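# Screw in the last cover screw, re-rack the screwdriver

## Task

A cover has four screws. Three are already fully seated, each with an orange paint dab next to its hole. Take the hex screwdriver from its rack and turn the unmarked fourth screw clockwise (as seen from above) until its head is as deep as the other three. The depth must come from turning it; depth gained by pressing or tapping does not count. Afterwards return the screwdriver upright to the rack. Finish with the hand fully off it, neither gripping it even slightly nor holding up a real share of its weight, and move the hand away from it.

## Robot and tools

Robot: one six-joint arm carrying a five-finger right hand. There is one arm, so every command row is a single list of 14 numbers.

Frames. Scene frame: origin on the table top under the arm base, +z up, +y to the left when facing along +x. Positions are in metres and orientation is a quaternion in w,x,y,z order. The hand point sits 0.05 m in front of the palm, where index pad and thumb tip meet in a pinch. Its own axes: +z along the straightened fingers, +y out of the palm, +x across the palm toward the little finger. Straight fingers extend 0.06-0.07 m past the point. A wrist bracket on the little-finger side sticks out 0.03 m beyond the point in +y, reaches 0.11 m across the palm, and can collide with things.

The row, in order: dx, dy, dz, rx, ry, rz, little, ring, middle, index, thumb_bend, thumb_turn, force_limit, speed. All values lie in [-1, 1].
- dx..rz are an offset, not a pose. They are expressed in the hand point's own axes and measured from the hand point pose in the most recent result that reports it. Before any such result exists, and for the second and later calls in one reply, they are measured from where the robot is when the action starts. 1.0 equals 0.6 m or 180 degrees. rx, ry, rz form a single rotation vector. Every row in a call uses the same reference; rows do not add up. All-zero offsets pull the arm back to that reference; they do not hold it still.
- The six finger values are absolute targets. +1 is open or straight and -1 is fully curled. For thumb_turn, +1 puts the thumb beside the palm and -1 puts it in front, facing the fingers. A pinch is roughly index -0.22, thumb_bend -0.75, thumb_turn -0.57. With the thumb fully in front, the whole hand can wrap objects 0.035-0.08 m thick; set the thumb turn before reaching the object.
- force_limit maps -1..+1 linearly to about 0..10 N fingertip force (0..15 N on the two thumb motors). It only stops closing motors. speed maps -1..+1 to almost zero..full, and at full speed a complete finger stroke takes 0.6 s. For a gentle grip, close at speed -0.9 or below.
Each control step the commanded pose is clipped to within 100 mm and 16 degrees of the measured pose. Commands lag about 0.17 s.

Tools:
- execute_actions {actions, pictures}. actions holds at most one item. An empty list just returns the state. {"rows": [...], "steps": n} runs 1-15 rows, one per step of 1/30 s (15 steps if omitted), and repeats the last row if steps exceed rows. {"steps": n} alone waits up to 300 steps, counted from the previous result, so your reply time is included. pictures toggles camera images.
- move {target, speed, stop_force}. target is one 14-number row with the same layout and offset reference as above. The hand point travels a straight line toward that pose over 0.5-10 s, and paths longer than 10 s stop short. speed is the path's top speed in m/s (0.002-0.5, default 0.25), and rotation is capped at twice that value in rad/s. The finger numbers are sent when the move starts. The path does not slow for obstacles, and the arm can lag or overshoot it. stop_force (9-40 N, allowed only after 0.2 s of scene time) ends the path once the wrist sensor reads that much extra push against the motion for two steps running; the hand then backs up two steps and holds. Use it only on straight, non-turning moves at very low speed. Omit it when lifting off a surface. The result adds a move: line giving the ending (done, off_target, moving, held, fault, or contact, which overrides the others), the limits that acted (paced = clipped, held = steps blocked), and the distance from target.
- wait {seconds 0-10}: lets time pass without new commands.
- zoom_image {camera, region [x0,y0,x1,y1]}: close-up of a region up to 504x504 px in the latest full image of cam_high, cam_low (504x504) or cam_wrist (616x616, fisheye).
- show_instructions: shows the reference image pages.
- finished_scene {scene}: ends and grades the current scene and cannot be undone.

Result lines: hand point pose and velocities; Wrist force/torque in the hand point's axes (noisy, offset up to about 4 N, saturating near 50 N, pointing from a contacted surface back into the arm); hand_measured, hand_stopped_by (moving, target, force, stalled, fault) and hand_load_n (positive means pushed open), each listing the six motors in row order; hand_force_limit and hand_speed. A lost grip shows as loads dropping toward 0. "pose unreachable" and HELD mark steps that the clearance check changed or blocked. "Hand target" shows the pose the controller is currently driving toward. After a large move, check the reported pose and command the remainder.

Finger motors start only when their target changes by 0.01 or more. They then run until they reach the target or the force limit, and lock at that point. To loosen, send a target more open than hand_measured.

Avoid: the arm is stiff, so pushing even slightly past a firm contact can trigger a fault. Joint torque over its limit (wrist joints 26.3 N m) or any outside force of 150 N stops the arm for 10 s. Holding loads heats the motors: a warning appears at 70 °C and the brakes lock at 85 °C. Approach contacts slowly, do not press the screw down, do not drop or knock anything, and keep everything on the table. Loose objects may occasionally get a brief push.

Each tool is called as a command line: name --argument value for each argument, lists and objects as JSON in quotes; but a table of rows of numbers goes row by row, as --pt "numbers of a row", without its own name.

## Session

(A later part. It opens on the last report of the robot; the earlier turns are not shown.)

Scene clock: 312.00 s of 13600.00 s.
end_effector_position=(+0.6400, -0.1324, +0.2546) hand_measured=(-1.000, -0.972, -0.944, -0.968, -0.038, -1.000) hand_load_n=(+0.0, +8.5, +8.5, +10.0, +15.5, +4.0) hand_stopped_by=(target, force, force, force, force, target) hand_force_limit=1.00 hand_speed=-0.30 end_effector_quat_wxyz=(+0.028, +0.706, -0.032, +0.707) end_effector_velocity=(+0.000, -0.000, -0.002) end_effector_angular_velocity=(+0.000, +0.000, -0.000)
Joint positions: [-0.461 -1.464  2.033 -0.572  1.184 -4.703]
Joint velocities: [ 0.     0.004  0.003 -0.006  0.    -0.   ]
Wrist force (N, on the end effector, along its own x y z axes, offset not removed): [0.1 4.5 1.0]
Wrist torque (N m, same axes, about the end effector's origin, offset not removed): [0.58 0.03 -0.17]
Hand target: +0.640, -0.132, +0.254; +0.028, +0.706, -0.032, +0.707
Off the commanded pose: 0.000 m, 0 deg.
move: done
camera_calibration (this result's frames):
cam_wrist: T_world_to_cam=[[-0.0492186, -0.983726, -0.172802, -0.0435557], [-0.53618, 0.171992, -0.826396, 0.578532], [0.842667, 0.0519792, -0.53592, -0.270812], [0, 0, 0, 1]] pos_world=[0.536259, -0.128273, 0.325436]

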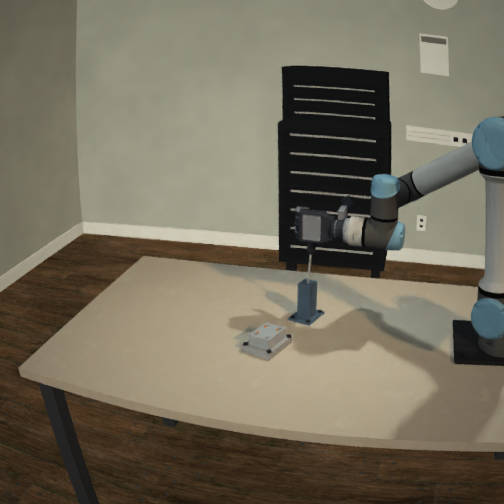

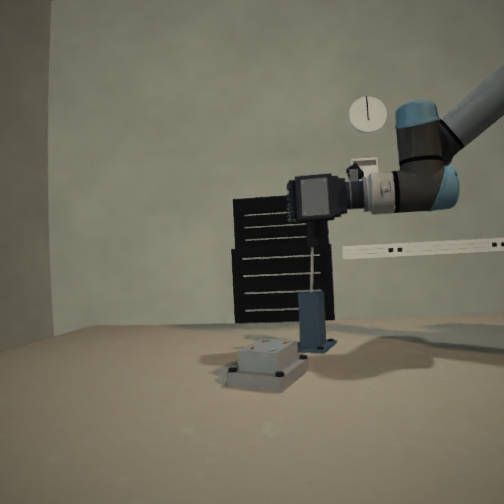

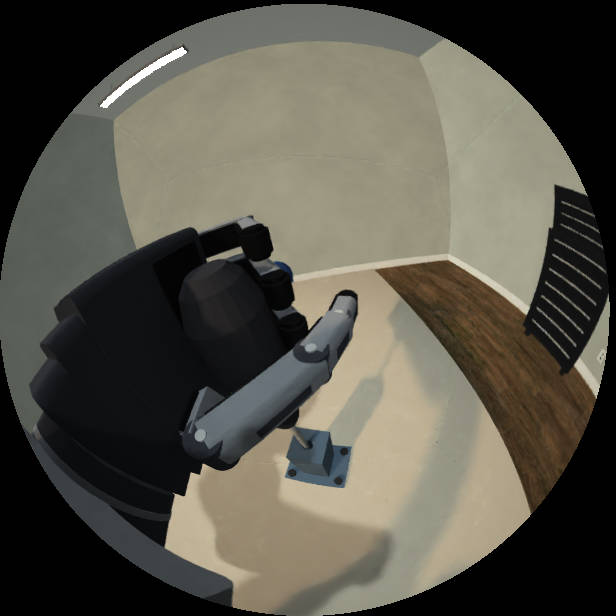

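move --target '[-0.09,0.004,0,0,0,0,-1,-1,-1,-1,-1,-1,1,-0.3]' --speed 0.015 --stop_force 12

Scene clock: 316.07 s of 13600.00 s.
end_effector_position=(+0.6398, -0.1341, +0.2096) hand_measured=(-1.000, -0.972, -0.944, -0.968, -0.038, -1.000) hand_load_n=(+0.0, +7.5, +9.5, +12.0, +15.0, +4.0) hand_stopped_by=(target, force, force, force, force, target) hand_force_limit=1.00 hand_speed=-0.30 end_effector_quat_wxyz=(+0.027, +0.706, -0.032, +0.707) end_effector_velocity=(-0.000, +0.000, +0.003) end_effector_angular_velocity=(+0.002, +0.004, +0.001)
Joint positions: [-0.465 -1.393  2.091 -0.7    1.18  -4.703]
Joint velocities: [-0.    -0.007 -0.005  0.016 -0.001 -0.   ]
Wrist force (N, on the end effector, along its own x y z axes, offset not removed): [4.2 4.5 26.6]
Wrist torque (N m, same axes, about the end effector's origin, offset not removed): [-0.36 -0.52 -0.27]
Hand target: +0.640, -0.134, +0.211; +0.028, +0.706, -0.032, +0.707
Off the commanded pose: 0.009 m, 0 deg.
move: contact
camera_calibration (this result's frames):
cam_wrist: T_world_to_cam=[[-0.049235, -0.9837, -0.172946, -0.0529425], [-0.53656, 0.172098, -0.826127, 0.541676], [0.842424, 0.0521218, -0.536288, -0.294425], [0, 0, 0, 1]] pos_world=[0.536066, -0.129955, 0.28044]

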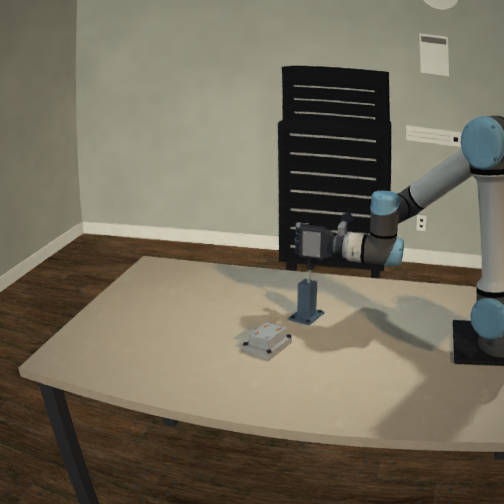

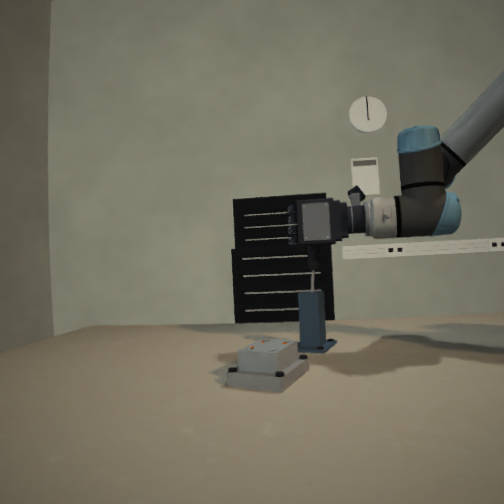

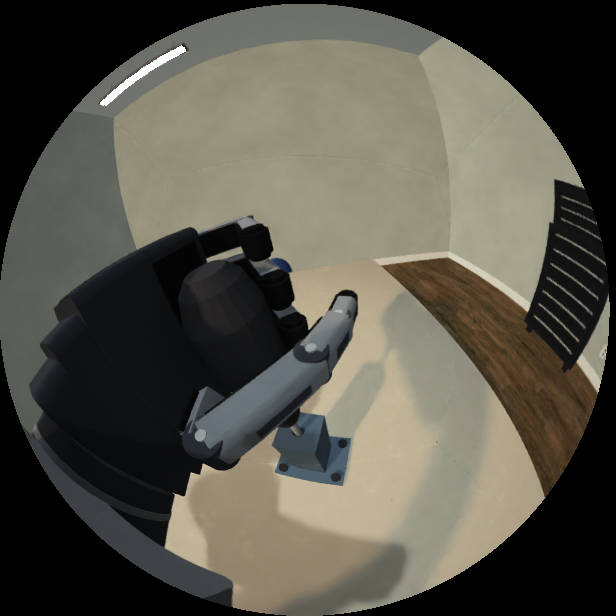

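execute_actions --actions '[{"rows":[[0.002,0,0,0,0,0,-0.75,-0.75,-0.75,-0.75,0.35,-1,1,-0.6]],"steps":15}]' --pictures false

execute_actions --actions '[{"rows":[[0,0,0,0,0,0,0.6,0.6,0.6,0.6,1,-1,1,-0.2]],"steps":15}]' --pictures false

wait --seconds 0.5

zoom_image --camera "cam_low" --region '[220,150,420,360]'

Scene clock: 317.60 s of 13600.00 s.
end_effector_position=(+0.6398, -0.1340, +0.2109) hand_measured=(-0.750, -0.750, -0.870, -0.750, +0.124, -1.000) hand_load_n=(+0.0, +0.0, -10.0, +0.0, +5.0, +2.5) hand_stopped_by=(moving, moving, moving, moving, moving, target) hand_force_limit=1.00 hand_speed=-0.60 end_effector_quat_wxyz=(+0.027, +0.706, -0.032, +0.707) end_effector_velocity=(+0.000, +0.000, -0.000) end_effector_angular_velocity=(+0.000, +0.001, +0.001)
Joint positions: [-0.465 -1.395  2.089 -0.696  1.18  -4.703]
Joint velocities: [-0.     0.    -0.001  0.002 -0.002 -0.   ]
Wrist force (N, on the end effector, along its own x y z axes, offset not removed): [0.4 2.0 1.3]
Wrist torque (N m, same axes, about the end effector's origin, offset not removed): [0.30 -0.03 0.05]
Hand target: +0.640, -0.134, +0.211; +0.027, +0.706, -0.032, +0.707
Off the commanded pose: 0.000 m, 0 deg.
Steps of this call (steps 1 to 31: nothing new was sent; steps 32 to 46: all 15 steps of this action). Readings (end_effector_position | what the end effector reports):
32: (+0.6399, -0.1341, +0.2105) | hand_measured=(-1.000, -0.972, -0.944, -0.968, -0.038, -1.000) hand_load_n=(+0.0, +7.5, +10.0, +13.0, +15.0, +5.5) hand_stopped_by=(moving, moving, moving, moving, moving, target) hand_force_limit=1.00 hand_speed=-0.60
33: (+0.6399, -0.1341, +0.2106) | hand_measured=(-1.000, -0.972, -0.944, -0.968, -0.038, -1.000) hand_load_n=(+0.0, +7.5, +10.0, +13.0, +15.0, +5.5) hand_stopped_by=(moving, moving, moving, moving, moving, target) hand_force_limit=1.00 hand_speed=-0.60
35: (+0.6398, -0.1341, +0.2107) | hand_measured=(-0.980, -0.952, -0.926, -0.948, -0.026, -1.000) hand_load_n=(+0.0, +1.0, -0.5, +5.5, +14.0, +6.0) hand_stopped_by=(moving, moving, moving, moving, moving, target) hand_force_limit=1.00 hand_speed=-0.60
39: (+0.6398, -0.1340, +0.2108) | hand_measured=(-0.890, -0.864, -0.906, -0.860, +0.028, -1.000) hand_load_n=(+0.0, +0.0, -10.5, +0.0, +10.5, +5.0) hand_stopped_by=(moving, moving, moving, moving, moving, target) hand_force_limit=1.00 hand_speed=-0.60
46: the state above

Scene clock: 318.10 s of 13600.00 s.
end_effector_position=(+0.6398, -0.1340, +0.2109) hand_measured=(-0.132, -0.132, -0.132, -0.132, +0.526, -1.000) hand_load_n=(+0.0, +0.0, +0.0, +0.0, +0.0, +0.0) hand_stopped_by=(moving, moving, moving, moving, moving, target) hand_force_limit=1.00 hand_speed=-0.20 end_effector_quat_wxyz=(+0.027, +0.706, -0.032, +0.707) end_effector_velocity=(+0.000, -0.000, +0.000) end_effector_angular_velocity=(-0.000, -0.001, -0.001)
Joint positions: [-0.465 -1.395  2.089 -0.696  1.18  -4.703]
Joint velocities: [-0.001 -0.    -0.    -0.    -0.    -0.   ]
Wrist force (N, on the end effector, along its own x y z axes, offset not removed): [0.5 1.4 0.6]
Wrist torque (N m, same axes, about the end effector's origin, offset not removed): [0.20 -0.10 0.11]
Hand target: +0.640, -0.134, +0.211; +0.027, +0.706, -0.032, +0.707
Off the commanded pose: 0.000 m, 0 deg.
Steps of this call (steps 1 to 15: all 15 steps of this action). Readings (end_effector_position | what the end effector reports):
1: (+0.6398, -0.1340, +0.2109) | hand_measured=(-0.750, -0.750, -0.794, -0.750, +0.138, -1.000) hand_load_n=(+0.0, +0.0, -8.0, +0.0, +5.5, +2.5) hand_stopped_by=(moving, moving, moving, moving, moving, target) hand_force_limit=1.00 hand_speed=-0.20
2: (+0.6398, -0.1340, +0.2109) | hand_measured=(-0.710, -0.710, -0.710, -0.710, +0.162, -1.000) hand_load_n=(+0.0, +0.0, -0.5, +0.0, +0.5, +0.5) hand_stopped_by=(moving, moving, moving, moving, moving, target) hand_force_limit=1.00 hand_speed=-0.20
4: (+0.6398, -0.1340, +0.2109) | hand_measured=(-0.620, -0.620, -0.620, -0.620, +0.218, -1.000) hand_load_n=(+0.0, +0.0, +0.0, +0.0, +0.0, +0.0) hand_stopped_by=(moving, moving, moving, moving, moving, target) hand_force_limit=1.00 hand_speed=-0.20
8: (+0.6398, -0.1340, +0.2109) | hand_measured=(-0.444, -0.444, -0.442, -0.444, +0.330, -1.000) hand_load_n=(+0.0, +0.0, +0.0, +0.0, +0.0, +0.0) hand_stopped_by=(moving, moving, moving, moving, moving, target) hand_force_limit=1.00 hand_speed=-0.20
15: the state above

Scene clock: 318.60 s of 13600.00 s.
end_effector_position=(+0.6398, -0.1340, +0.2109) hand_measured=(+0.534, +0.534, +0.534, +0.534, +0.948, -1.000) hand_load_n=(+0.0, +0.0, +0.0, +0.0, +0.0, +0.0) hand_stopped_by=(moving, moving, moving, moving, moving, target) hand_force_limit=1.00 hand_speed=-0.20 end_effector_quat_wxyz=(+0.027, +0.706, -0.032, +0.707) end_effector_velocity=(-0.000, -0.000, +0.000) end_effector_angular_velocity=(-0.000, -0.001, -0.001)
Joint positions: [-0.465 -1.395  2.089 -0.696  1.18  -4.703]
Joint velocities: [-0.    -0.     0.    -0.001  0.001  0.   ]
Wrist force (N, on the end effector, along its own x y z axes, offset not removed): [-0.6 3.3 1.1]
Wrist torque (N m, same axes, about the end effector's origin, offset not removed): [0.56 0.09 0.03]
Hand target: +0.640, -0.134, +0.211; +0.027, +0.706, -0.032, +0.707
Off the commanded pose: 0.000 m, 0 deg.
Steps of this call (steps 1 to 15: nothing new was sent). Readings (end_effector_position | what the end effector reports):
1: (+0.6398, -0.1340, +0.2109) | hand_measured=(-0.088, -0.088, -0.088, -0.088, +0.554, -1.000) hand_load_n=(+0.0, +0.0, +0.0, +0.0, +0.0, +0.0) hand_stopped_by=(moving, moving, moving, moving, moving, target) hand_force_limit=1.00 hand_speed=-0.20
2: (+0.6398, -0.1340, +0.2109) | hand_measured=(-0.044, -0.044, -0.042, -0.044, +0.582, -1.000) hand_load_n=(+0.0, +0.0, +0.0, +0.0, +0.0, +0.0) hand_stopped_by=(moving, moving, moving, moving, moving, target) hand_force_limit=1.00 hand_speed=-0.20
4: (+0.6398, -0.1340, +0.2109) | hand_measured=(+0.046, +0.046, +0.046, +0.046, +0.638, -1.000) hand_load_n=(+0.0, +0.0, +0.0, +0.0, +0.0, +0.0) hand_stopped_by=(moving, moving, moving, moving, moving, target) hand_force_limit=1.00 hand_speed=-0.20
8: (+0.6398, -0.1340, +0.2109) | hand_measured=(+0.224, +0.224, +0.224, +0.224, +0.752, -1.000) hand_load_n=(+0.0, +0.0, +0.0, +0.0, +0.0, +0.0) hand_stopped_by=(moving, moving, moving, moving, moving, target) hand_force_limit=1.00 hand_speed=-0.20
15: the state above
camera_calibration (this result's frames):
cam_wrist: T_world_to_cam=[[-0.0491246, -0.983725, -0.172835, -0.0527781], [-0.536372, 0.171958, -0.826278, 0.542679], [0.842551, 0.0521133, -0.53609, -0.293877], [0, 0, 0, 1]] pos_world=[0.536091, -0.129922, 0.281738]

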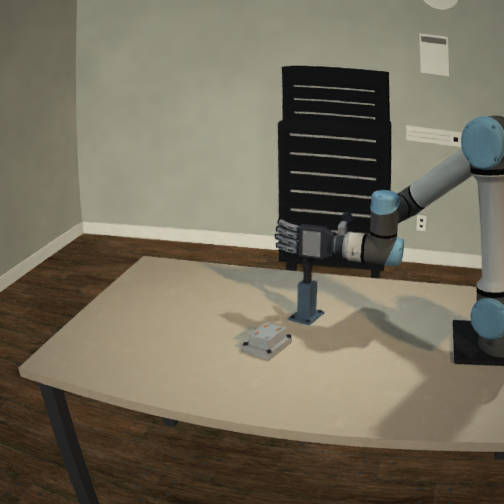

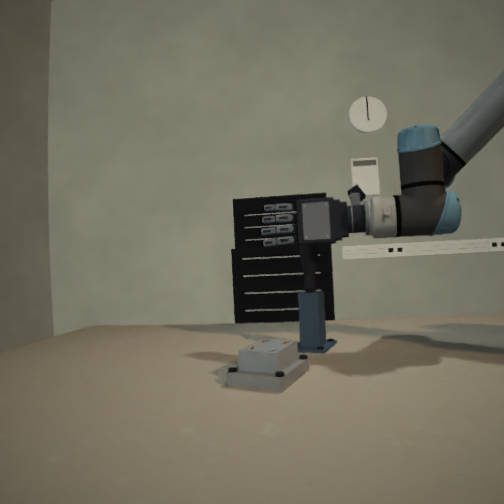

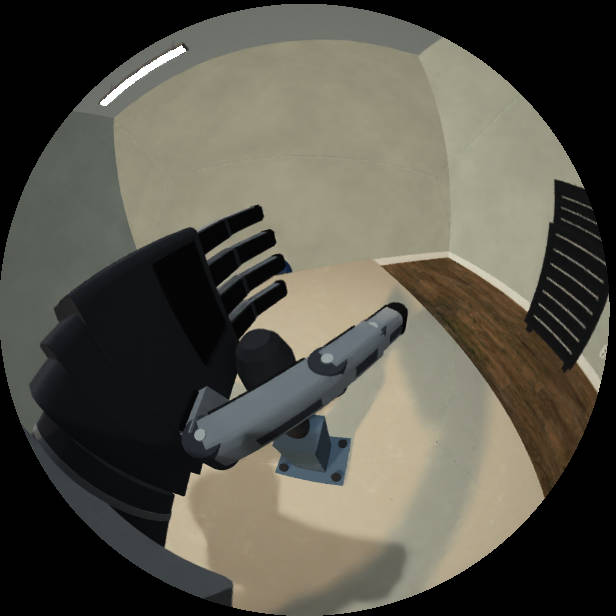

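Region (220, 150, 420, 360) of cam_low's 504x504 image, scaled by 2.400, with more detail than that image has; it fills the left 480 columns of this view, and the rest is white.

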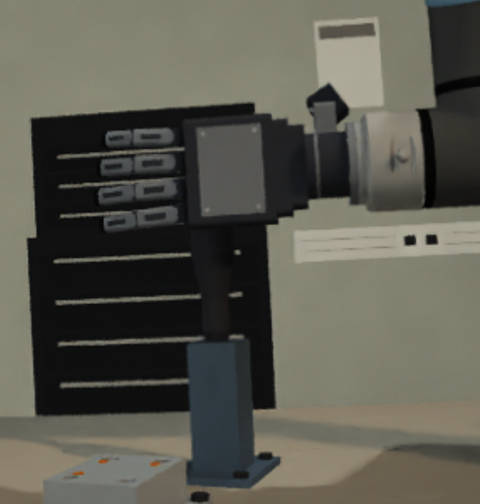

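The driver has dropped into the rack. Moving the hand slightly away from the handle and lifting clear.

move --target '[0.2,-0.015,0,0,0,0,0.6,0.6,0.6,0.6,1,-1,1,-0.2]' --speed 0.15

Scene clock: 320.60 s of 13600.00 s.
end_effector_position=(+0.6404, -0.1258, +0.3307) hand_measured=(+0.600, +0.600, +0.600, +0.600, +1.000, -1.000) hand_load_n=(+0.0, +0.0, +0.0, +0.0, +0.0, +0.0) hand_stopped_by=(target, target, target, target, target, target) hand_force_limit=1.00 hand_speed=-0.20 end_effector_quat_wxyz=(+0.027, +0.706, -0.032, +0.707) end_effector_velocity=(+0.000, +0.000, +0.003) end_effector_angular_velocity=(-0.000, +0.000, +0.001)
Joint positions: [-0.445 -1.552  1.911 -0.361  1.2   -4.703]
Joint velocities: [ 0.    -0.002 -0.006  0.008 -0.    -0.   ]
Wrist force (N, on the end effector, along its own x y z axes, offset not removed): [-0.7 2.9 0.2]
Wrist torque (N m, same axes, about the end effector's origin, offset not removed): [0.55 0.15 0.08]
Hand target: +0.640, -0.126, +0.331; +0.027, +0.706, -0.032, +0.707
Off the commanded pose: 0.000 m, 0 deg.
move: done
camera_calibration (this result's frames):
cam_wrist: T_world_to_cam=[[-0.0490768, -0.983728, -0.172833, -0.0239683], [-0.536219, 0.17194, -0.826381, 0.640472], [0.842651, 0.0521203, -0.535932, -0.230724], [0, 0, 0, 1]] pos_world=[0.536677, -0.121675, 0.401479]

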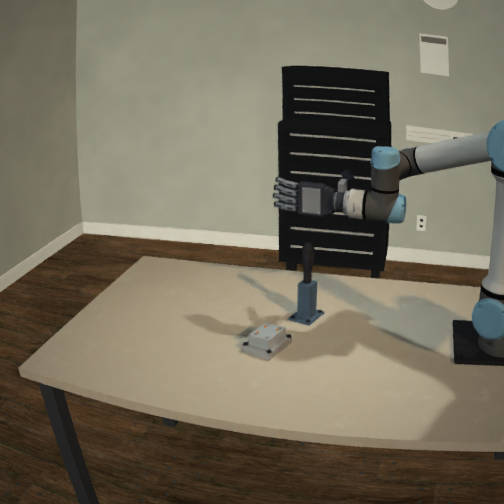

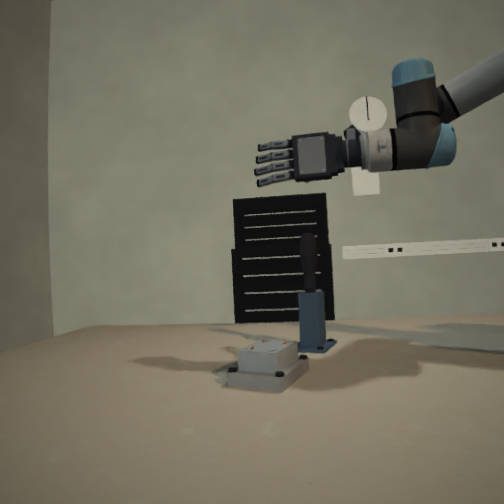

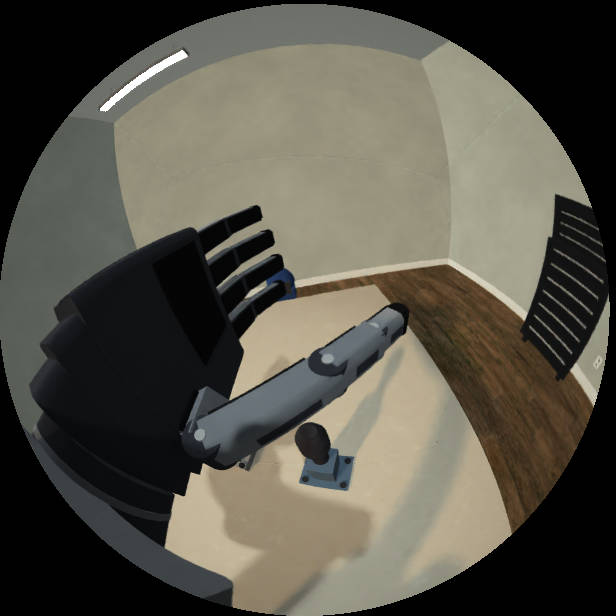

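finished_scene --scene 2

The scene is finished: the task was done.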